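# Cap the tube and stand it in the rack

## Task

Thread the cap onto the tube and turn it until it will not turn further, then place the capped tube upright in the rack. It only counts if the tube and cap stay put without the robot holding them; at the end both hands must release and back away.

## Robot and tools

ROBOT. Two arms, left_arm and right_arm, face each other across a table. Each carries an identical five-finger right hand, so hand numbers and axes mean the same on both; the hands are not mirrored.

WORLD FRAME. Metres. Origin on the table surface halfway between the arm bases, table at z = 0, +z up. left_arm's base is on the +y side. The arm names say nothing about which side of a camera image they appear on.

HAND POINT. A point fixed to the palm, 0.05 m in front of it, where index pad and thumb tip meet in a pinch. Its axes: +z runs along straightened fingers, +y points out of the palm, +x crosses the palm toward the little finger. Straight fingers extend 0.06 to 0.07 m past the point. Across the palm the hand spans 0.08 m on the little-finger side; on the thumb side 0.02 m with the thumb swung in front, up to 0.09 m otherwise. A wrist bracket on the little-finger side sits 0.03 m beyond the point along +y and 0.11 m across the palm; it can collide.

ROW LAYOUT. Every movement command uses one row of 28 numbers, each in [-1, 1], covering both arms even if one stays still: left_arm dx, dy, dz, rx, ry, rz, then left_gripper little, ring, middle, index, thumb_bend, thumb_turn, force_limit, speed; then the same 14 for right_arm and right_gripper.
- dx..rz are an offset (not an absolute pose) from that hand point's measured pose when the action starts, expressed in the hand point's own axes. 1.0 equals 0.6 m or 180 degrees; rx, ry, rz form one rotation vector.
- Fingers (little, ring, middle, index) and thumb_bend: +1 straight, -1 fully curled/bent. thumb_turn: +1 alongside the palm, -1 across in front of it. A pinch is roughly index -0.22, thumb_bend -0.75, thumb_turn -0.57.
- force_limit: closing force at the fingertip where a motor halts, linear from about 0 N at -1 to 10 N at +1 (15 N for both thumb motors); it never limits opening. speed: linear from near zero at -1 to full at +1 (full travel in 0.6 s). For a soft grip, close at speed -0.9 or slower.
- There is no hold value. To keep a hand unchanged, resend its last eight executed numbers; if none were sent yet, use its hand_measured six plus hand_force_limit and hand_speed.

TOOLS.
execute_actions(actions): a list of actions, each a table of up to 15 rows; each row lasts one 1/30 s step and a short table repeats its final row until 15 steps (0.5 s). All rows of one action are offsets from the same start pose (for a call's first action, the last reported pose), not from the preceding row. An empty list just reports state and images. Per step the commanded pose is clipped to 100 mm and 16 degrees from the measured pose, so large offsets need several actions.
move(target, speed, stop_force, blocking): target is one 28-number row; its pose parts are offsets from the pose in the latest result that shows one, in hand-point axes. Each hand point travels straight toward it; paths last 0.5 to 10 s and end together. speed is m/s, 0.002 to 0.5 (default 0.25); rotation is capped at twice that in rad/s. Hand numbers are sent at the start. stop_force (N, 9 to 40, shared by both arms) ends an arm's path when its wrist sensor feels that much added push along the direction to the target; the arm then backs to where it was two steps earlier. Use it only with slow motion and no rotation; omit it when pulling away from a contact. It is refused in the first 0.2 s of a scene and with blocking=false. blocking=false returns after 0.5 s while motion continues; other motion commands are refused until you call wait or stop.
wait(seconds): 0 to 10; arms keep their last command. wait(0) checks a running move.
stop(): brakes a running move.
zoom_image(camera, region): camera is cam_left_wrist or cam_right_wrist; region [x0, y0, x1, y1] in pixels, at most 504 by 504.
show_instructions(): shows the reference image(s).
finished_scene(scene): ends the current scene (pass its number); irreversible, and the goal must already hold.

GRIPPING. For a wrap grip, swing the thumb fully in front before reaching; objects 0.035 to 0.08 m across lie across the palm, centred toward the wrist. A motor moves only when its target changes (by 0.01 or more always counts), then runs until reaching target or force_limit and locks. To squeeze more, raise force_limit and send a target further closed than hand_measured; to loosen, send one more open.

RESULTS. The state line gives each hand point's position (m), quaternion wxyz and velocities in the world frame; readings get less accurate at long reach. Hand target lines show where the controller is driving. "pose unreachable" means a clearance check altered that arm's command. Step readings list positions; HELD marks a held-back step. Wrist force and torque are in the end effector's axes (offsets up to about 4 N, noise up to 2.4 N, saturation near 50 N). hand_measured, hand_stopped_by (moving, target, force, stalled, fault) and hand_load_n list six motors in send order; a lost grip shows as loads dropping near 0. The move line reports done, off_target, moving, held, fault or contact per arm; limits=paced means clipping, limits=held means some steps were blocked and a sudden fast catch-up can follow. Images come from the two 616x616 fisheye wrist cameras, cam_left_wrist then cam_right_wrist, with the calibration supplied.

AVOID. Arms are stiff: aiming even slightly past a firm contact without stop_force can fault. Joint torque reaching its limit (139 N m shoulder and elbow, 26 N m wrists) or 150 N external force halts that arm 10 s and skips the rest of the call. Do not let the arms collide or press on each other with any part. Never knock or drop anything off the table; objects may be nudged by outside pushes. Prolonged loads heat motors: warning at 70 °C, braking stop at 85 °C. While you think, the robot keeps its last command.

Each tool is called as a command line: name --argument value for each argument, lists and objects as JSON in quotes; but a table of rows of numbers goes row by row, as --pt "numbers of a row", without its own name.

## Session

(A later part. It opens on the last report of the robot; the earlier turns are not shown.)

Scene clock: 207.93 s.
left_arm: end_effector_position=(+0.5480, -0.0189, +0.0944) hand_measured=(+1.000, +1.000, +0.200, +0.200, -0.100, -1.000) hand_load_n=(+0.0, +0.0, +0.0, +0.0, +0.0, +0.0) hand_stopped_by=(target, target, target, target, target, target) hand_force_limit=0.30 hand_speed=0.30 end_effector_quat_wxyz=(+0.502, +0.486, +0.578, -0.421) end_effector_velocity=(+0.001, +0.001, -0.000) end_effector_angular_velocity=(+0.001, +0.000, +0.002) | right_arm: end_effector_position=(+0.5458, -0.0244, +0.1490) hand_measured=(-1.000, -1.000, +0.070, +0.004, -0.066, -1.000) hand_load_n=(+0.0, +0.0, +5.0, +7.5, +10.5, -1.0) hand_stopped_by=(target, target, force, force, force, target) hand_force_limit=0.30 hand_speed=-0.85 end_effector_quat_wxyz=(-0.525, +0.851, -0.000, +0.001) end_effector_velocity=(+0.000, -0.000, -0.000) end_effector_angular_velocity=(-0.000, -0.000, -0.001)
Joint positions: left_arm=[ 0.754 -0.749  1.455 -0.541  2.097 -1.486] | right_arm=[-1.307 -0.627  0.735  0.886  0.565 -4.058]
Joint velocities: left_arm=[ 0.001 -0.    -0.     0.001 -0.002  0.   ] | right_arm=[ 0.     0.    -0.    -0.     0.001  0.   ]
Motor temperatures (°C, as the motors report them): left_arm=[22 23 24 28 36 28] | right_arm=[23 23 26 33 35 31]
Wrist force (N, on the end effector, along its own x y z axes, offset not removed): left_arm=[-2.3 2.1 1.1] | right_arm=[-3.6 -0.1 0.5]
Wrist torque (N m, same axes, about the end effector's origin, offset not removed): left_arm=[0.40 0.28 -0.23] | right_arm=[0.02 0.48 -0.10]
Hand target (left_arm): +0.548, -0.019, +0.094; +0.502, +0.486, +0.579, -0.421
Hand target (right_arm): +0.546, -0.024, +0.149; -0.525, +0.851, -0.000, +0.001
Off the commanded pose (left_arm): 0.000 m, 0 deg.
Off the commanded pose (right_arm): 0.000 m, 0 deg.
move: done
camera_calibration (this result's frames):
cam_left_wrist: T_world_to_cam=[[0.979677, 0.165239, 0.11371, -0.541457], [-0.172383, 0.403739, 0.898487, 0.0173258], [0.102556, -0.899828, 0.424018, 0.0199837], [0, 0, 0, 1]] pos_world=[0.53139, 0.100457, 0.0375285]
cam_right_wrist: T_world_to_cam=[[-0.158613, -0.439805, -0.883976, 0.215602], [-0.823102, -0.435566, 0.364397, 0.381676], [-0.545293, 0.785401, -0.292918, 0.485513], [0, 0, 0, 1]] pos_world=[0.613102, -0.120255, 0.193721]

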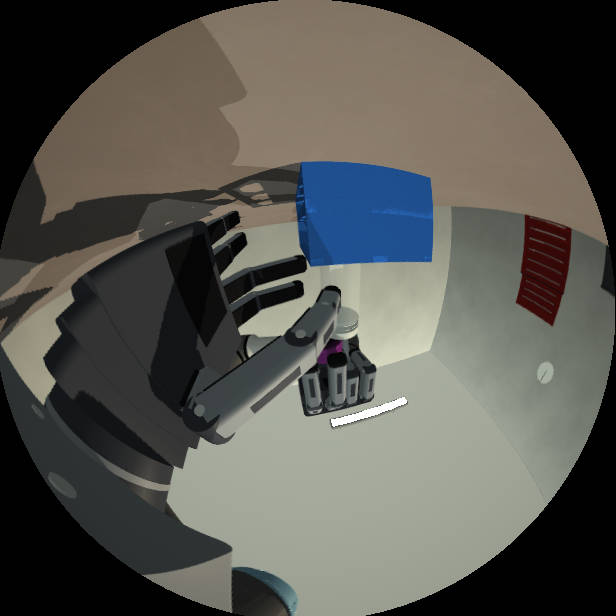

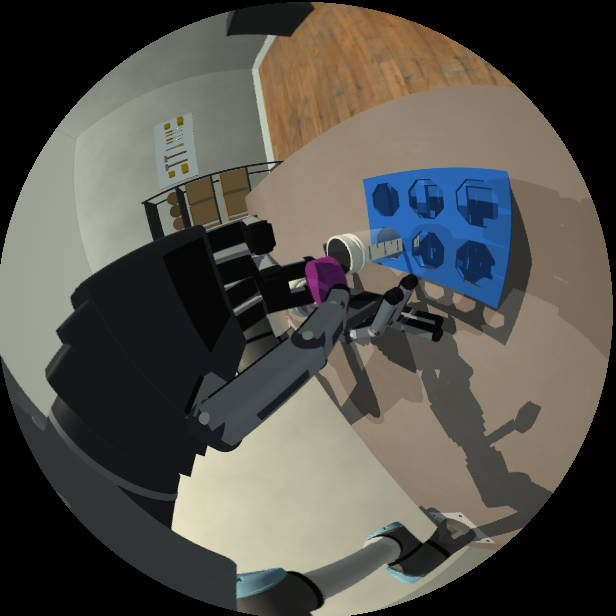

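move --target '[0,0.028,0,0,0,0,1,1,1,0.2,0.05,-1,0.3,0.8,0,-0.033,-0.0165,0,0,0,-1,-1,-0.3,-0.3,-0.4,-1,0.3,-0.85]' --speed 0.04

move --target '[0,0,0,0,0,0,1,1,1,-0.35,-0.55,-1,-0.4,-0.85,0,0,0,0,0,0,-1,-1,-0.3,-0.3,-0.4,-1,0.3,-0.85]'

move --target '[-0.028,-0.028,-0.004,0,0,0,1,1,0.5,-0.35,-0.55,-1,-0.4,-0.85,0,0,0,0,0,0,-1,-1,-0.3,-0.3,-0.4,-1,0.3,-0.85]' --speed 0.015

zoom_image --camera "cam_right_wrist" --region '[290,210,430,350]'

Scene clock: 221.40 s.
left_arm: end_effector_position=(+0.5644, -0.0159, +0.0945) hand_measured=(+1.000, +1.000, +1.000, +0.200, +0.050, -1.000) hand_load_n=(+0.0, +0.0, +0.0, +0.0, +0.0, +0.0) hand_stopped_by=(target, target, target, target, target, target) hand_force_limit=0.30 hand_speed=0.80 end_effector_quat_wxyz=(+0.502, +0.486, +0.579, -0.421) end_effector_velocity=(+0.001, -0.000, -0.000) end_effector_angular_velocity=(+0.000, +0.001, -0.001) | right_arm: end_effector_position=(+0.5458, -0.0244, +0.1711) hand_measured=(-1.000, -1.000, +0.070, +0.004, -0.066, -1.000) hand_load_n=(+0.0, +0.0, +5.0, +7.5, +10.5, -1.0) hand_stopped_by=(target, target, force, force, force, target) hand_force_limit=0.30 hand_speed=-0.85 end_effector_quat_wxyz=(-0.525, +0.851, -0.001, +0.001) end_effector_velocity=(+0.000, +0.000, +0.002) end_effector_angular_velocity=(+0.001, -0.004, +0.002)
Joint positions: left_arm=[ 0.778 -0.727  1.41  -0.516  2.12  -1.482] | right_arm=[-1.307 -0.634  0.691  0.936  0.565 -4.058]
Joint velocities: left_arm=[ 0.001  0.002 -0.003  0.002  0.002 -0.   ] | right_arm=[ 0.     0.    -0.006  0.005 -0.001 -0.004]
Motor temperatures (°C, as the motors report them): left_arm=[22 23 24 28 36 28] | right_arm=[23 23 26 33 35 31]
Wrist force (N, on the end effector, along its own x y z axes, offset not removed): left_arm=[-1.0 2.4 -0.5] | right_arm=[-2.8 -2.4 0.7]
Wrist torque (N m, same axes, about the end effector's origin, offset not removed): left_arm=[0.65 -0.14 0.00] | right_arm=[-0.42 0.45 -0.14]
Hand target (left_arm): +0.565, -0.016, +0.094; +0.502, +0.486, +0.578, -0.421
Hand target (right_arm): +0.546, -0.024, +0.171; -0.525, +0.851, -0.000, +0.001
Off the commanded pose (left_arm): 0.000 m, 0 deg.
Off the commanded pose (right_arm): 0.000 m, 0 deg.
move: done
camera_calibration (this result's frames):
cam_left_wrist: T_world_to_cam=[[0.979672, 0.165258, 0.113719, -0.558045], [-0.1724, 0.403737, 0.898485, 0.0189615], [0.10257, -0.899825, 0.424021, 0.0208948], [0, 0, 0, 1]] pos_world=[0.547827, 0.103368, 0.0375638]
cam_right_wrist: T_world_to_cam=[[-0.158822, -0.439724, -0.883979, 0.23523], [-0.823182, -0.435359, 0.364463, 0.3737], [-0.545111, 0.78556, -0.292829, 0.49187], [0, 0, 0, 1]] pos_world=[0.613107, -0.120263, 0.215772]

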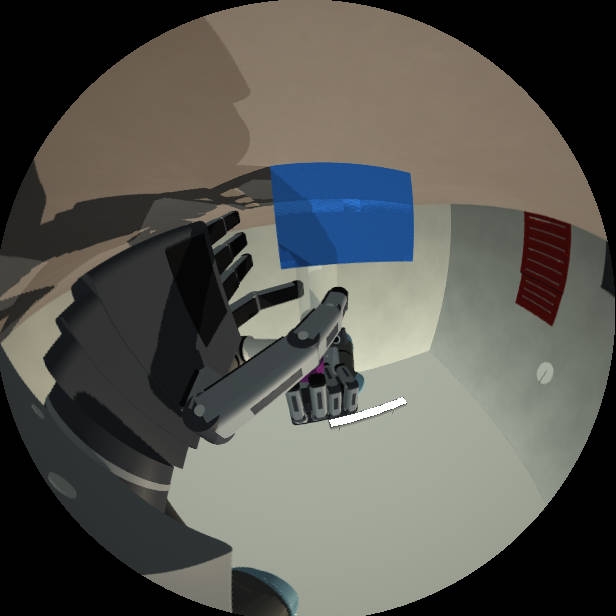

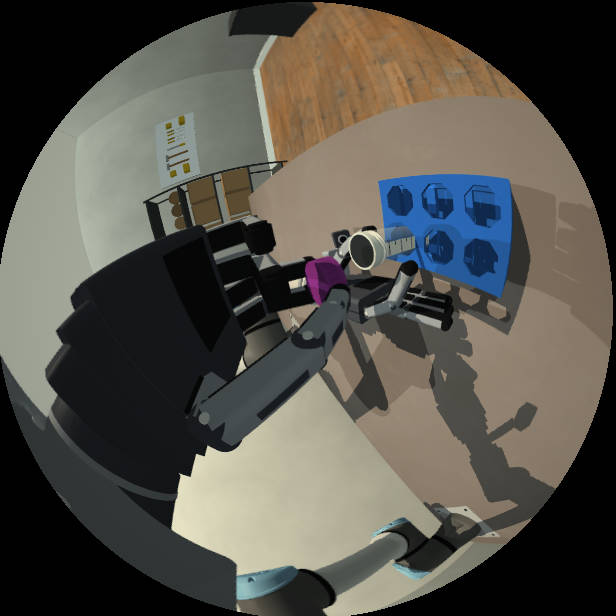

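Scene clock: 222.60 s.
left_arm: end_effector_position=(+0.5645, -0.0159, +0.0945) hand_measured=(+1.000, +1.000, +1.000, +0.010, -0.094, -1.000) hand_load_n=(+0.0, +0.0, +0.0, +5.0, +4.5, -0.5) hand_stopped_by=(target, target, target, force, force, target) hand_force_limit=-0.40 hand_speed=-0.85 end_effector_quat_wxyz=(+0.502, +0.486, +0.578, -0.421) end_effector_velocity=(+0.001, +0.000, +0.001) end_effector_angular_velocity=(-0.001, -0.001, +0.002) | right_arm: end_effector_position=(+0.5458, -0.0244, +0.1711) hand_measured=(-1.000, -1.000, +0.070, +0.004, -0.066, -1.000) hand_load_n=(+0.0, +0.0, +5.0, +7.5, +10.5, -1.0) hand_stopped_by=(target, target, force, force, force, target) hand_force_limit=0.30 hand_speed=-0.85 end_effector_quat_wxyz=(-0.525, +0.851, -0.001, +0.001) end_effector_velocity=(+0.000, +0.000, +0.001) end_effector_angular_velocity=(+0.002, -0.002, +0.001)
Joint positions: left_arm=[ 0.778 -0.727  1.41  -0.516  2.12  -1.482] | right_arm=[-1.307 -0.634  0.691  0.936  0.565 -4.058]
Joint velocities: left_arm=[ 0.    -0.    -0.    -0.001 -0.001  0.   ] | right_arm=[-0.    -0.001 -0.002  0.001 -0.001 -0.   ]
Motor temperatures (°C, as the motors report them): left_arm=[22 23 24 28 36 28] | right_arm=[23 23 26 33 35 31]
Wrist force (N, on the end effector, along its own x y z axes, offset not removed): left_arm=[-2.3 -0.8 0.9] | right_arm=[-1.7 0.0 -1.6]
Wrist torque (N m, same axes, about the end effector's origin, offset not removed): left_arm=[0.07 0.27 -0.35] | right_arm=[0.21 0.40 0.03]
Hand target (left_arm): +0.564, -0.016, +0.094; +0.502, +0.486, +0.579, -0.421
Hand target (right_arm): +0.546, -0.024, +0.171; -0.525, +0.851, -0.001, +0.001
Off the commanded pose (left_arm): 0.000 m, 0 deg.
Off the commanded pose (right_arm): 0.000 m, 0 deg.
move: done
camera_calibration (this result's frames):
cam_left_wrist: T_world_to_cam=[[0.97966, 0.165303, 0.113757, -0.558093], [-0.172456, 0.40376, 0.898464, 0.0189923], [0.102588, -0.899807, 0.424055, 0.0208737], [0, 0, 0, 1]] pos_world=[0.547876, 0.103368, 0.0375714]
cam_right_wrist: T_world_to_cam=[[-0.158822, -0.439724, -0.883979, 0.23523], [-0.823182, -0.435359, 0.364463, 0.3737], [-0.545111, 0.78556, -0.292829, 0.49187], [0, 0, 0, 1]] pos_world=[0.613107, -0.120263, 0.215772]

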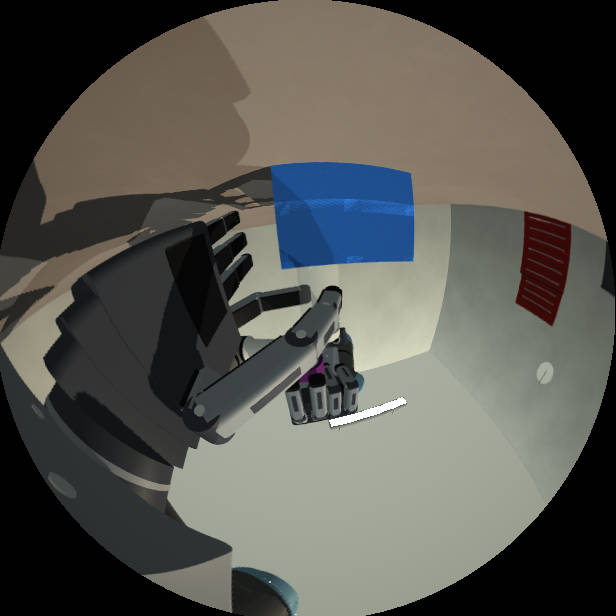

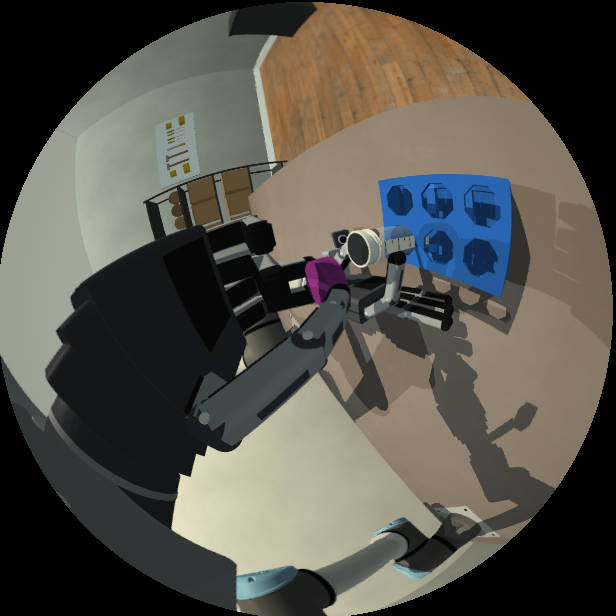

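Scene clock: 224.87 s.
left_arm: end_effector_position=(+0.5479, -0.0189, +0.1114) hand_measured=(+1.000, +1.000, +0.500, +0.010, -0.094, -1.000) hand_load_n=(+0.0, +0.0, +0.0, +5.0, +4.5, -0.5) hand_stopped_by=(target, target, target, force, force, target) hand_force_limit=-0.40 hand_speed=-0.85 end_effector_quat_wxyz=(+0.502, +0.486, +0.578, -0.421) end_effector_velocity=(+0.000, +0.000, -0.000) end_effector_angular_velocity=(+0.000, -0.000, +0.001) | right_arm: end_effector_position=(+0.5458, -0.0244, +0.1711) hand_measured=(-1.000, -1.000, +0.070, +0.004, -0.066, -1.000) hand_load_n=(+0.0, +0.0, +5.0, +7.5, +10.5, -1.0) hand_stopped_by=(target, target, force, force, force, target) hand_force_limit=0.30 hand_speed=-0.85 end_effector_quat_wxyz=(-0.525, +0.851, -0.001, +0.001) end_effector_velocity=(-0.000, +0.000, +0.000) end_effector_angular_velocity=(+0.001, -0.000, +0.000)
Joint positions: left_arm=[ 0.754 -0.775  1.451 -0.512  2.096 -1.486] | right_arm=[-1.307 -0.634  0.691  0.936  0.565 -4.058]
Joint velocities: left_arm=[-0.     0.    -0.     0.    -0.001  0.   ] | right_arm=[ 0.    -0.     0.001 -0.001 -0.001  0.   ]
Motor temperatures (°C, as the motors report them): left_arm=[22 23 24 28 36 28] | right_arm=[23 23 26 33 35 31]
Wrist force (N, on the end effector, along its own x y z axes, offset not removed): left_arm=[-1.4 -0.6 -0.7] | right_arm=[-4.6 2.0 -2.7]
Wrist torque (N m, same axes, about the end effector's origin, offset not removed): left_arm=[0.03 0.12 -0.22] | right_arm=[0.50 0.72 -0.03]
Hand target (left_arm): +0.548, -0.019, +0.111; +0.502, +0.486, +0.578, -0.421
Hand target (right_arm): +0.546, -0.024, +0.171; -0.525, +0.851, -0.001, +0.001
Off the commanded pose (left_arm): 0.000 m, 0 deg.
Off the commanded pose (right_arm): 0.000 m, 0 deg.
move: done
camera_calibration (this result's frames):
cam_left_wrist: T_world_to_cam=[[0.979662, 0.165304, 0.113744, -0.543289], [-0.172446, 0.403767, 0.898462, 0.00209974], [0.102593, -0.899804, 0.424061, 0.0127419], [0, 0, 0, 1]] pos_world=[0.531295, 0.100425, 0.0545061]
cam_right_wrist: T_world_to_cam=[[-0.158822, -0.439724, -0.883979, 0.23523], [-0.823182, -0.435359, 0.364463, 0.3737], [-0.545111, 0.78556, -0.292829, 0.49187], [0, 0, 0, 1]] pos_world=[0.613107, -0.120263, 0.215772]

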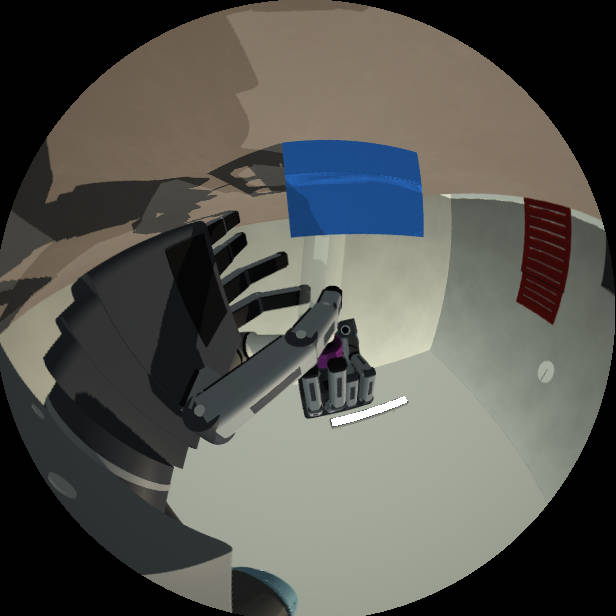

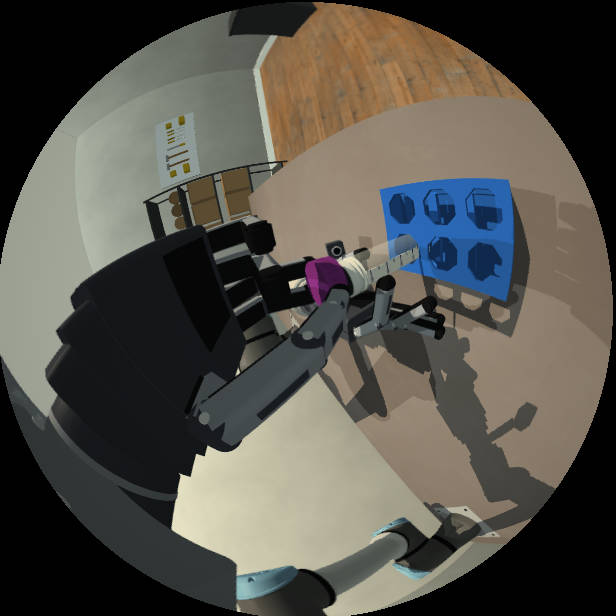

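Region (290, 210, 430, 350) of cam_right_wrist's 616x616 image, scaled by 3.600, with more detail than that image has.

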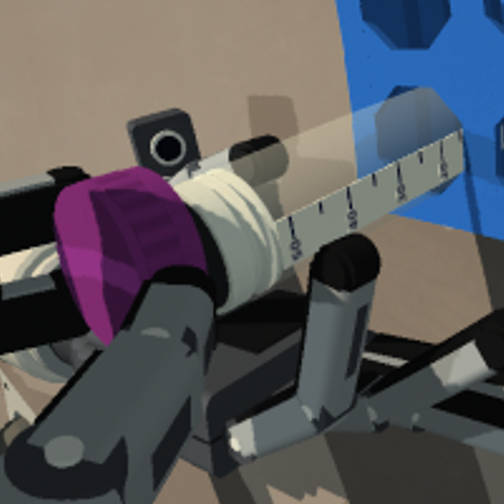

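move --target '[0,0.018,0,0,0,0,1,1,0.12,-0.35,-0.55,-1,-0.4,-0.7,0.016,0,0.003,0,0,0,-1,-1,-0.3,-0.3,-0.4,-1,0.3,-0.85]' --speed 0.012

move --target '[0,0,0,0,0,0,1,1,-0.35,-0.35,-0.55,-1,-0.4,-0.9,0,0,0,0,0,0,-1,-1,-0.3,-0.3,-0.4,-1,0.3,-0.85]'

zoom_image --camera "cam_right_wrist" --region '[290,210,430,350]'

zoom_image --camera "cam_left_wrist" --region '[240,220,400,380]'

Scene clock: 235.90 s.
left_arm: end_effector_position=(+0.5583, -0.0170, +0.1114) hand_measured=(+1.000, +1.000, +0.120, +0.010, -0.094, -1.000) hand_load_n=(+0.0, +0.0, +0.0, +5.0, +4.0, -1.0) hand_stopped_by=(target, target, target, force, force, target) hand_force_limit=-0.40 hand_speed=-0.70 end_effector_quat_wxyz=(+0.502, +0.486, +0.578, -0.421) end_effector_velocity=(+0.002, +0.000, -0.000) end_effector_angular_velocity=(-0.000, +0.000, -0.001) | right_arm: end_effector_position=(+0.5553, -0.0229, +0.1703) hand_measured=(-1.000, -1.000, +0.070, +0.004, -0.066, -1.000) hand_load_n=(+0.0, +0.0, +5.0, +7.5, +10.5, -1.0) hand_stopped_by=(target, target, force, force, force, target) hand_force_limit=0.30 hand_speed=-0.85 end_effector_quat_wxyz=(-0.525, +0.851, -0.001, +0.001) end_effector_velocity=(+0.002, +0.000, -0.000) end_effector_angular_velocity=(-0.001, +0.001, +0.000)
Joint positions: left_arm=[ 0.769 -0.761  1.422 -0.496  2.111 -1.483] | right_arm=[-1.309 -0.598  0.626  0.968  0.564 -4.061]
Joint velocities: left_arm=[ 0.003  0.003 -0.005  0.003  0.004  0.001] | right_arm=[-0.     0.009 -0.016  0.01   0.    -0.002]
Motor temperatures (°C, as the motors report them): left_arm=[22 23 24 28 36 28] | right_arm=[23 23 26 33 35 31]
Wrist force (N, on the end effector, along its own x y z axes, offset not removed): left_arm=[-2.9 -0.3 -2.2] | right_arm=[0.7 -1.7 -0.3]
Wrist torque (N m, same axes, about the end effector's origin, offset not removed): left_arm=[0.25 0.15 -0.22] | right_arm=[-0.26 -0.09 0.14]
Hand target (left_arm): +0.559, -0.017, +0.111; +0.502, +0.486, +0.578, -0.421
Hand target (right_arm): +0.555, -0.023, +0.170; -0.525, +0.851, -0.001, +0.001
Off the commanded pose (left_arm): 0.000 m, 0 deg.
Off the commanded pose (right_arm): 0.000 m, 0 deg.
move: done
camera_calibration (this result's frames):
cam_left_wrist: T_world_to_cam=[[0.979657, 0.165325, 0.113751, -0.553834], [-0.172462, 0.403768, 0.898459, 0.00314276], [0.102609, -0.899799, 0.424067, 0.0133176], [0, 0, 0, 1]] pos_world=[0.541742, 0.102277, 0.0545281]
cam_right_wrist: T_world_to_cam=[[-0.158816, -0.43965, -0.884017, 0.236716], [-0.823246, -0.435301, 0.364387, 0.38248], [-0.545017, 0.785634, -0.292807, 0.495519], [0, 0, 0, 1]] pos_world=[0.622535, -0.11873, 0.214982]

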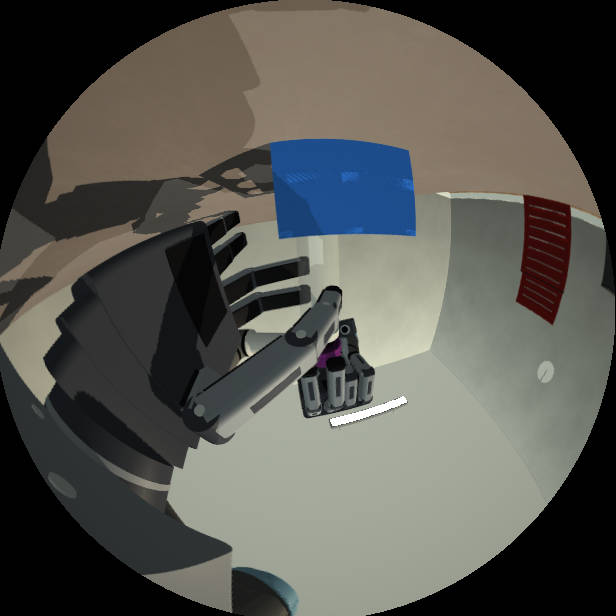

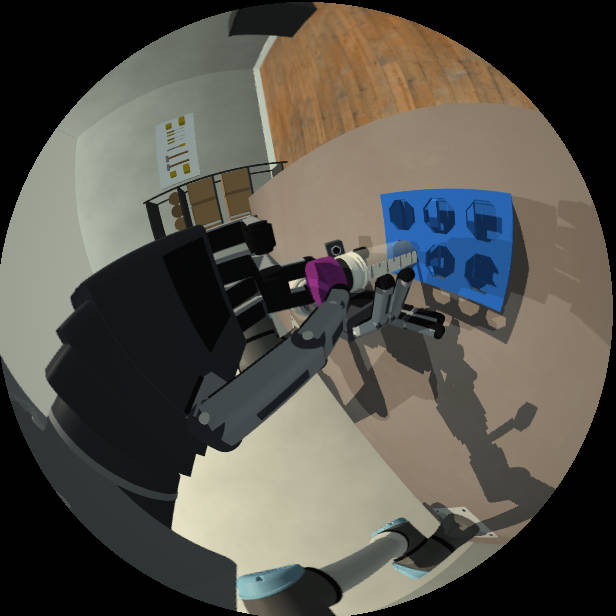

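Scene clock: 236.57 s.
left_arm: end_effector_position=(+0.5584, -0.0170, +0.1114) hand_measured=(+1.000, +1.000, +0.054, +0.010, -0.094, -1.000) hand_load_n=(+0.0, +0.0, +2.5, +3.5, +5.0, +0.5) hand_stopped_by=(target, target, force, force, force, target) hand_force_limit=-0.40 hand_speed=-0.90 end_effector_quat_wxyz=(+0.502, +0.486, +0.578, -0.421) end_effector_velocity=(-0.000, -0.000, -0.000) end_effector_angular_velocity=(+0.000, -0.000, -0.001) | right_arm: end_effector_position=(+0.5553, -0.0229, +0.1702) hand_measured=(-1.000, -1.000, +0.070, +0.004, -0.066, -1.000) hand_load_n=(+0.0, +0.0, +5.0, +7.5, +10.5, -1.0) hand_stopped_by=(target, target, force, force, force, target) hand_force_limit=0.30 hand_speed=-0.85 end_effector_quat_wxyz=(-0.525, +0.851, -0.001, +0.001) end_effector_velocity=(+0.000, +0.000, +0.001) end_effector_angular_velocity=(+0.001, -0.004, +0.001)
Joint positions: left_arm=[ 0.77  -0.761  1.422 -0.496  2.112 -1.483] | right_arm=[-1.309 -0.598  0.626  0.968  0.564 -4.061]
Joint velocities: left_arm=[-0.     0.     0.001 -0.001  0.     0.   ] | right_arm=[ 0.    -0.001 -0.001 -0.001 -0.001 -0.002]
Motor temperatures (°C, as the motors report them): left_arm=[22 23 24 28 36 28] | right_arm=[23 23 26 33 35 31]
Wrist force (N, on the end effector, along its own x y z axes, offset not removed): left_arm=[-0.4 0.6 0.1] | right_arm=[-1.2 -2.4 -0.4]
Wrist torque (N m, same axes, about the end effector's origin, offset not removed): left_arm=[0.11 -0.05 -0.10] | right_arm=[-0.45 0.20 -0.06]
Hand target (left_arm): +0.558, -0.017, +0.111; +0.502, +0.486, +0.578, -0.421
Hand target (right_arm): +0.555, -0.023, +0.170; -0.525, +0.851, -0.001, +0.001
Off the commanded pose (left_arm): 0.000 m, 0 deg.
Off the commanded pose (right_arm): 0.000 m, 0 deg.
move: done
camera_calibration (this result's frames):
cam_left_wrist: T_world_to_cam=[[0.979655, 0.165335, 0.113755, -0.5539], [-0.172469, 0.403763, 0.89846, 0.00315375], [0.102616, -0.8998, 0.424064, 0.0133153], [0, 0, 0, 1]] pos_world=[0.541809, 0.102287, 0.0545288]
cam_right_wrist: T_world_to_cam=[[-0.15888, -0.439688, -0.883986, 0.236664], [-0.823206, -0.435305, 0.364473, 0.382479], [-0.545058, 0.78561, -0.292793, 0.495522], [0, 0, 0, 1]] pos_world=[0.622549, -0.118734, 0.21489]

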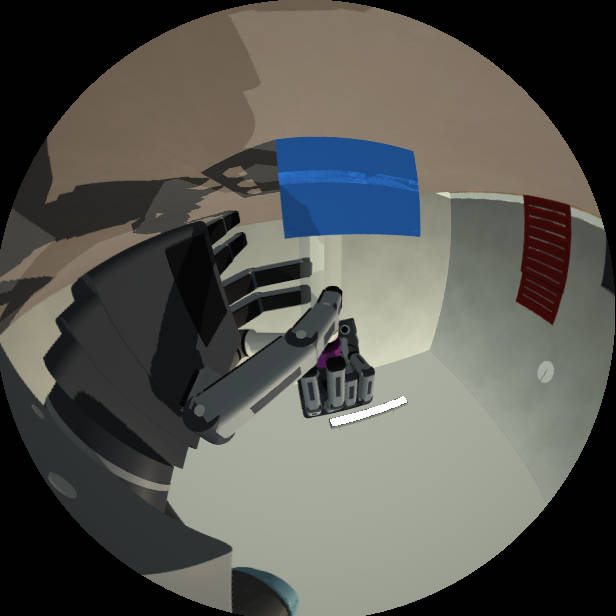

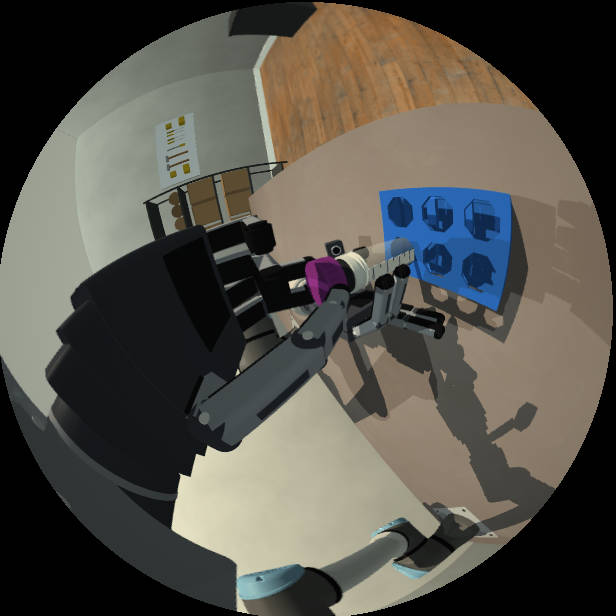

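Region (290, 210, 430, 350) of cam_right_wrist's 616x616 image, scaled by 3.600, with more detail than that image has.

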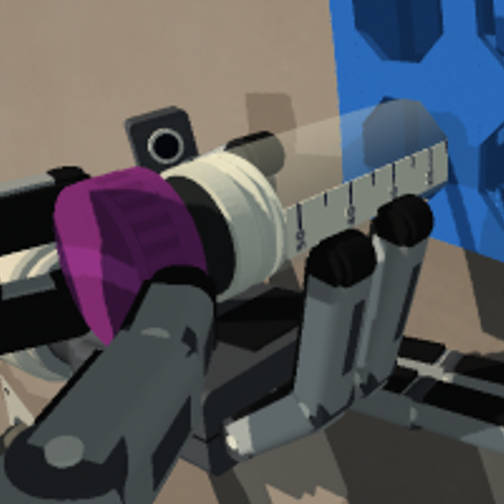

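Region (240, 220, 400, 380) of cam_left_wrist's 616x616 image, scaled by 3.150, with more detail than that image has.

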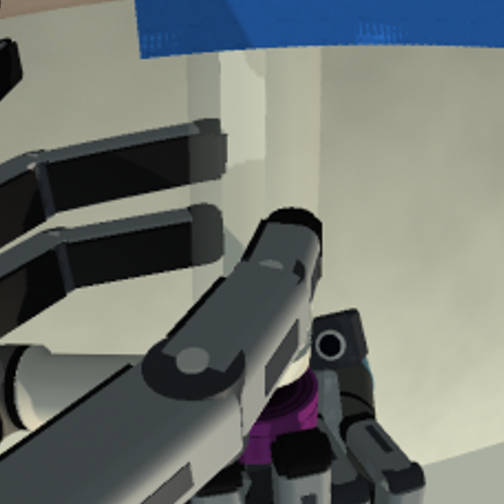

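move --target '[0,0,0,0,-0.012,-0.028,1,1,-0.35,-0.35,-0.55,-1,-0.4,-0.9,0.003,0.012,0.006,0,0,0,-1,-1,-0.3,-0.3,-0.4,-1,0.3,-0.85]' --speed 0.04

zoom_image --camera "cam_right_wrist" --region '[290,210,430,350]'

zoom_image --camera "cam_left_wrist" --region '[240,220,400,380]'

Scene clock: 246.87 s.
left_arm: end_effector_position=(+0.5584, -0.0170, +0.1114) hand_measured=(+1.000, +1.000, +0.054, +0.010, -0.094, -1.000) hand_load_n=(+0.0, +0.0, +2.0, +3.5, +5.0, +0.5) hand_stopped_by=(target, target, force, force, force, target) hand_force_limit=-0.40 hand_speed=-0.90 end_effector_quat_wxyz=(+0.494, +0.452, +0.590, -0.451) end_effector_velocity=(+0.000, +0.000, -0.000) end_effector_angular_velocity=(-0.007, +0.011, +0.002) | right_arm: end_effector_position=(+0.5571, -0.0229, +0.1623) hand_measured=(-1.000, -1.000, +0.070, +0.004, -0.066, -1.000) hand_load_n=(+0.0, +0.0, +5.0, +7.5, +10.5, -1.0) hand_stopped_by=(target, target, force, force, force, target) hand_force_limit=0.30 hand_speed=-0.85 end_effector_quat_wxyz=(-0.525, +0.851, -0.001, +0.001) end_effector_velocity=(+0.000, +0.000, -0.001) end_effector_angular_velocity=(+0.001, -0.001, +0.001)
Joint positions: left_arm=[ 0.765 -0.766  1.445 -0.556  2.108 -1.593] | right_arm=[-1.31  -0.59   0.632  0.956  0.563 -4.063]
Joint velocities: left_arm=[-0.    -0.001  0.004 -0.009 -0.001 -0.016] | right_arm=[ 0.     0.001  0.001 -0.002 -0.001 -0.001]
Motor temperatures (°C, as the motors report them): left_arm=[22 23 24 28 36 28] | right_arm=[23 23 26 33 35 31]
Wrist force (N, on the end effector, along its own x y z axes, offset not removed): left_arm=[-2.0 5.0 -0.6] | right_arm=[-1.7 -0.6 -0.6]
Wrist torque (N m, same axes, about the end effector's origin, offset not removed): left_arm=[0.84 0.11 0.08] | right_arm=[-0.02 0.36 -0.01]
Hand target (left_arm): +0.558, -0.017, +0.111; +0.494, +0.452, +0.590, -0.451
Hand target (right_arm): +0.557, -0.023, +0.162; -0.525, +0.851, -0.001, +0.001
Off the commanded pose (left_arm): 0.000 m, 0 deg.
Off the commanded pose (right_arm): 0.000 m, 0 deg.
move: done
camera_calibration (this result's frames):
cam_left_wrist: T_world_to_cam=[[0.983098, 0.180923, 0.0280302, -0.545997], [-0.107777, 0.44815, 0.887438, -0.0309873], [0.147996, -0.875459, 0.460074, -0.0156264], [0, 0, 0, 1]] pos_world=[0.535741, 0.0989901, 0.0499931]
cam_right_wrist: T_world_to_cam=[[-0.15888, -0.43969, -0.883985, 0.229911], [-0.823204, -0.435307, 0.364476, 0.386828], [-0.545061, 0.785608, -0.292793, 0.494194], [0, 0, 0, 1]] pos_world=[0.624333, -0.118764, 0.206945]

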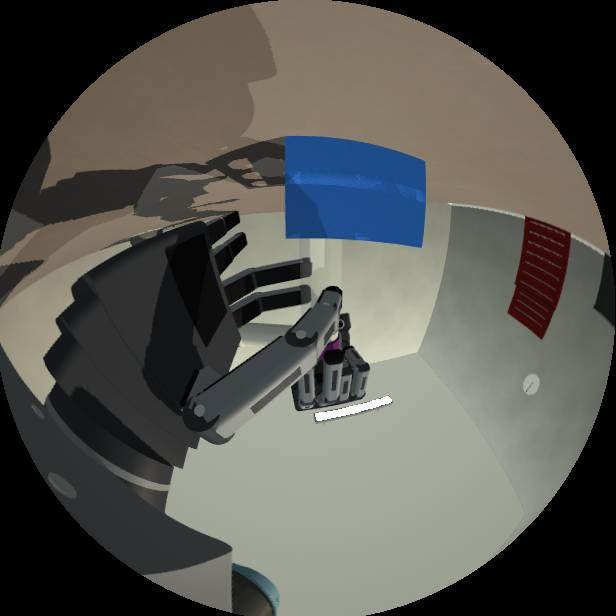

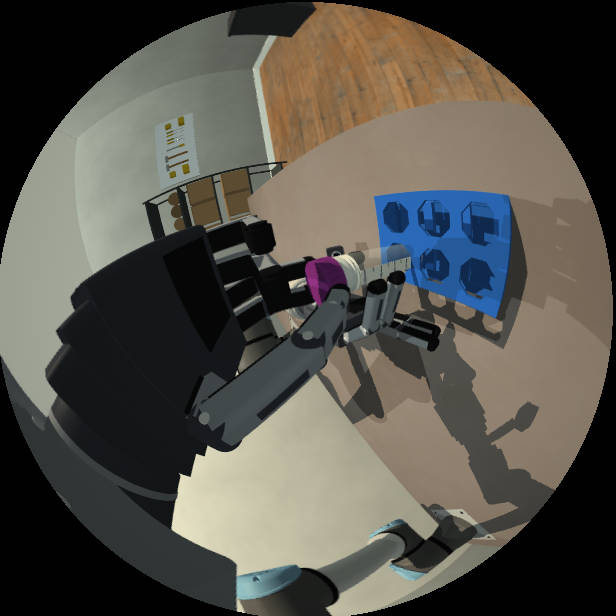

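Region (290, 210, 430, 350) of cam_right_wrist's 616x616 image, scaled by 3.600, with more detail than that image has.

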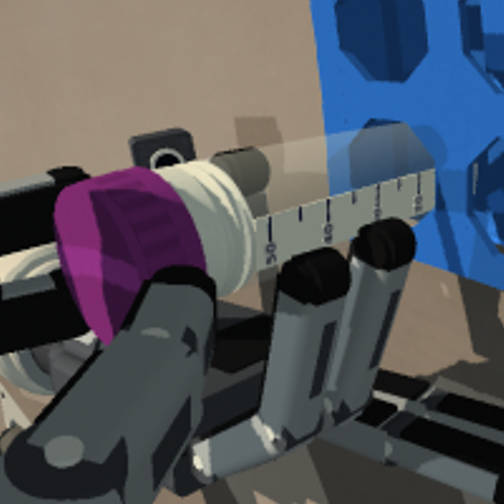

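Region (240, 220, 400, 380) of cam_left_wrist's 616x616 image, scaled by 3.150, with more detail than that image has.

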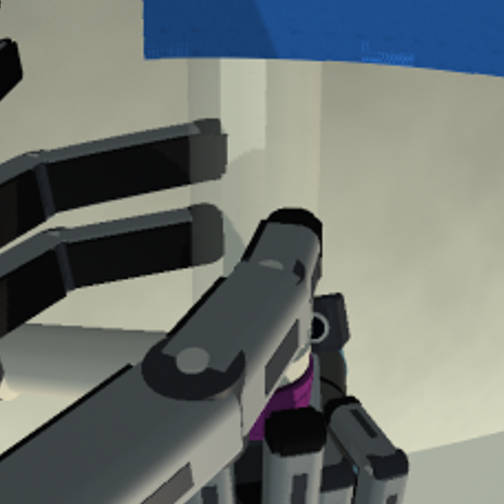

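move --target '[0,0,0,0,0,0,1,1,-0.35,-0.35,-0.55,-1,-0.4,-0.9,0,-0.0022,0.0045,0,0,0,-1,-1,-0.3,-0.3,-0.4,-1,0.3,-0.85]'

move --target '[0,0,0,0,0,0,1,1,-0.35,-0.35,-0.55,-1,-0.4,-0.9,0,0.009,0.0045,0,0,0,-1,-1,-0.3,-0.3,-0.4,-1,0.3,-0.85]' --speed 0.005

zoom_image --camera "cam_right_wrist" --region '[290,210,430,350]'

zoom_image --camera "cam_left_wrist" --region '[290,290,370,370]'

Scene clock: 256.57 s.
left_arm: end_effector_position=(+0.5583, -0.0170, +0.1113) hand_measured=(+1.000, +1.000, +0.054, +0.010, -0.094, -1.000) hand_load_n=(+0.0, +0.0, +2.0, +3.5, +5.0, +0.5) hand_stopped_by=(target, target, force, force, force, target) hand_force_limit=-0.40 hand_speed=-0.90 end_effector_quat_wxyz=(+0.494, +0.452, +0.590, -0.451) end_effector_velocity=(-0.001, -0.001, +0.000) end_effector_angular_velocity=(-0.000, -0.000, -0.003) | right_arm: end_effector_position=(+0.5571, -0.0200, +0.1622) hand_measured=(-1.000, -1.000, +0.070, +0.004, -0.066, -1.000) hand_load_n=(+0.0, +0.0, +5.0, +7.5, +10.5, -1.0) hand_stopped_by=(target, target, force, force, force, target) hand_force_limit=0.30 hand_speed=-0.85 end_effector_quat_wxyz=(-0.525, +0.851, -0.001, +0.001) end_effector_velocity=(-0.000, +0.001, -0.000) end_effector_angular_velocity=(-0.001, +0.001, +0.000)
Joint positions: left_arm=[ 0.765 -0.766  1.445 -0.556  2.108 -1.593] | right_arm=[-1.306 -0.585  0.622  0.956  0.566 -4.056]
Joint velocities: left_arm=[-0.002  0.    -0.001 -0.     0.001  0.   ] | right_arm=[ 0.001  0.002 -0.002  0.001  0.001  0.001]
Motor temperatures (°C, as the motors report them): left_arm=[22 23 24 28 36 28] | right_arm=[23 23 26 33 35 31]
Wrist force (N, on the end effector, along its own x y z axes, offset not removed): left_arm=[-2.0 2.3 -0.1] | right_arm=[-0.3 0.7 0.7]
Wrist torque (N m, same axes, about the end effector's origin, offset not removed): left_arm=[0.59 0.06 -0.11] | right_arm=[-0.11 0.08 0.24]
Hand target (left_arm): +0.558, -0.017, +0.111; +0.494, +0.452, +0.590, -0.451
Hand target (right_arm): +0.557, -0.020, +0.162; -0.525, +0.851, -0.001, +0.001
Off the commanded pose (left_arm): 0.000 m, 0 deg.
Off the commanded pose (right_arm): 0.000 m, 0 deg.
move: done
camera_calibration (this result's frames):
cam_left_wrist: T_world_to_cam=[[0.983095, 0.180958, 0.0279163, -0.545913], [-0.107671, 0.448034, 0.887509, -0.0310106], [0.148094, -0.875511, 0.459944, -0.0155938], [0, 0, 0, 1]] pos_world=[0.535655, 0.0990284, 0.0499343]
cam_right_wrist: T_world_to_cam=[[-0.158777, -0.43964, -0.884029, 0.231117], [-0.823274, -0.435288, 0.36434, 0.38823], [-0.544986, 0.785647, -0.29283, 0.491883], [0, 0, 0, 1]] pos_world=[0.624385, -0.115846, 0.206905]

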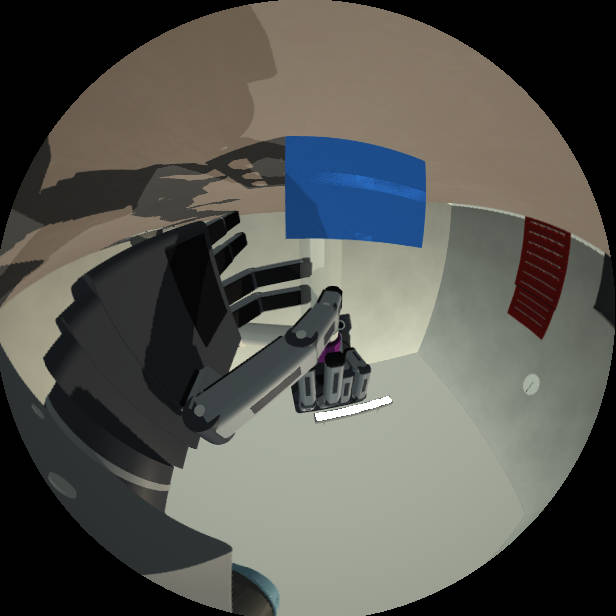

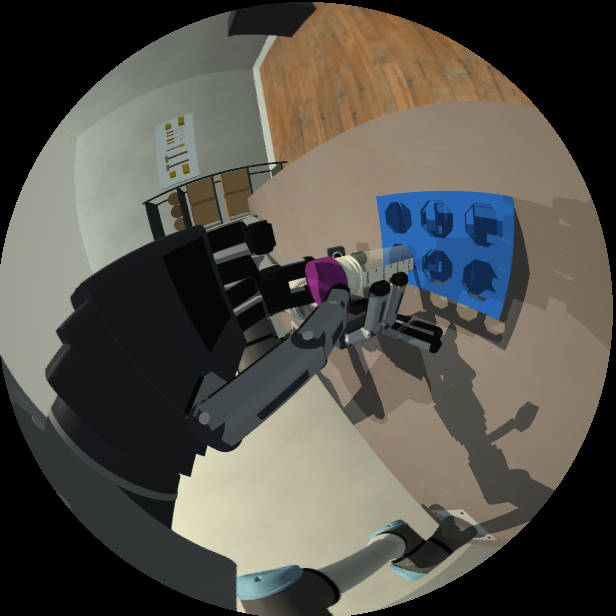

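Scene clock: 258.00 s.
left_arm: end_effector_position=(+0.5583, -0.0170, +0.1114) hand_measured=(+1.000, +1.000, +0.054, +0.010, -0.094, -1.000) hand_load_n=(+0.0, +0.0, +1.5, +3.5, +4.5, -1.0) hand_stopped_by=(target, target, force, force, force, target) hand_force_limit=-0.40 hand_speed=-0.90 end_effector_quat_wxyz=(+0.494, +0.452, +0.590, -0.451) end_effector_velocity=(-0.001, -0.001, +0.000) end_effector_angular_velocity=(+0.000, +0.000, -0.002) | right_arm: end_effector_position=(+0.5571, -0.0200, +0.1563) hand_measured=(-1.000, -1.000, +0.070, +0.004, -0.066, -1.000) hand_load_n=(+0.0, +0.0, +5.0, +7.5, +10.0, -1.0) hand_stopped_by=(target, target, force, force, force, target) hand_force_limit=0.30 hand_speed=-0.85 end_effector_quat_wxyz=(-0.525, +0.851, -0.001, +0.001) end_effector_velocity=(+0.000, -0.000, -0.001) end_effector_angular_velocity=(-0.001, -0.001, -0.001)
Joint positions: left_arm=[ 0.765 -0.766  1.445 -0.556  2.108 -1.593] | right_arm=[-1.306 -0.584  0.635  0.941  0.566 -4.056]
Joint velocities: left_arm=[-0.002  0.    -0.     0.     0.     0.   ] | right_arm=[-0.    -0.     0.001 -0.002  0.001  0.   ]
Motor temperatures (°C, as the motors report them): left_arm=[22 23 24 28 36 28] | right_arm=[23 23 26 33 35 31]
Wrist force (N, on the end effector, along its own x y z axes, offset not removed): left_arm=[-1.7 2.9 4.1] | right_arm=[-2.8 -4.8 -2.6]
Wrist torque (N m, same axes, about the end effector's origin, offset not removed): left_arm=[0.19 0.45 -0.17] | right_arm=[-0.26 0.30 -0.22]
Hand target (left_arm): +0.558, -0.017, +0.111; +0.494, +0.452, +0.590, -0.451
Hand target (right_arm): +0.557, -0.020, +0.156; -0.525, +0.851, -0.001, +0.001
Off the commanded pose (left_arm): 0.000 m, 0 deg.
Off the commanded pose (right_arm): 0.000 m, 0 deg.
move: done
camera_calibration (this result's frames):
cam_left_wrist: T_world_to_cam=[[0.983094, 0.180956, 0.0279416, -0.545923], [-0.107696, 0.448047, 0.8875, -0.0310088], [0.14808, -0.875505, 0.459961, -0.0156085], [0, 0, 0, 1]] pos_world=[0.535666, 0.0990164, 0.0499535]
cam_right_wrist: T_world_to_cam=[[-0.158732, -0.43968, -0.884017, 0.225826], [-0.823252, -0.435331, 0.36434, 0.390371], [-0.545033, 0.785601, -0.292866, 0.490142], [0, 0, 0, 1]] pos_world=[0.624363, -0.115824, 0.200952]

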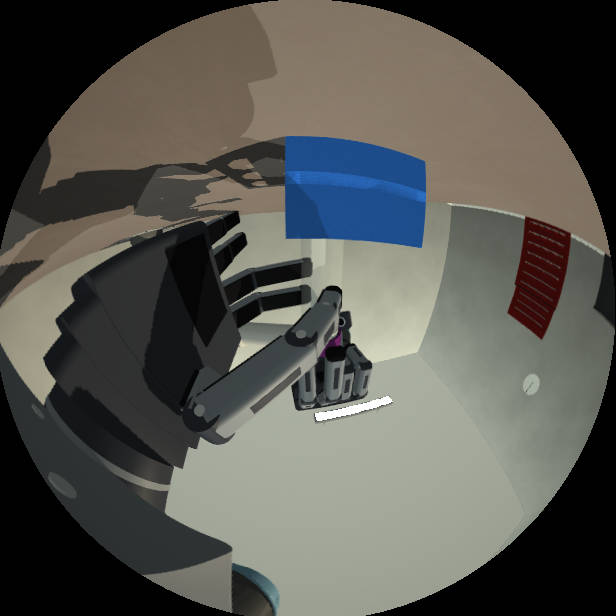

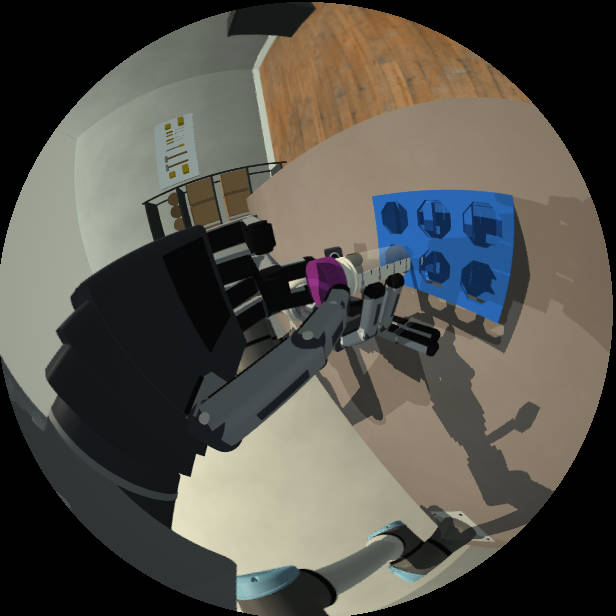

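Region (290, 210, 430, 350) of cam_right_wrist's 616x616 image, scaled by 3.600, with more detail than that image has.

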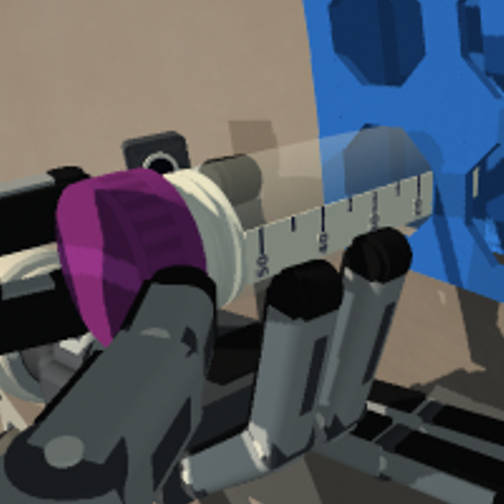

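Region (290, 290, 370, 370) of cam_left_wrist's 616x616 image, scaled by 6.300, with more detail than that image has.

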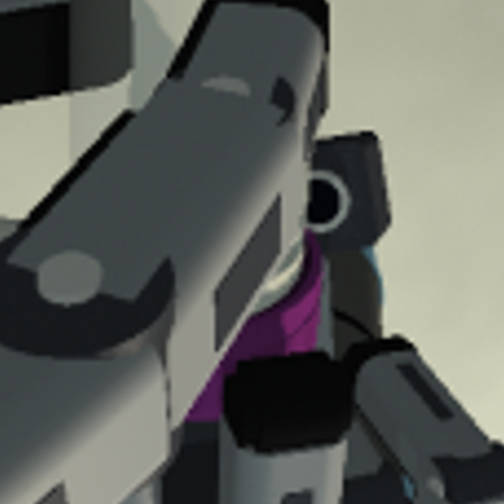

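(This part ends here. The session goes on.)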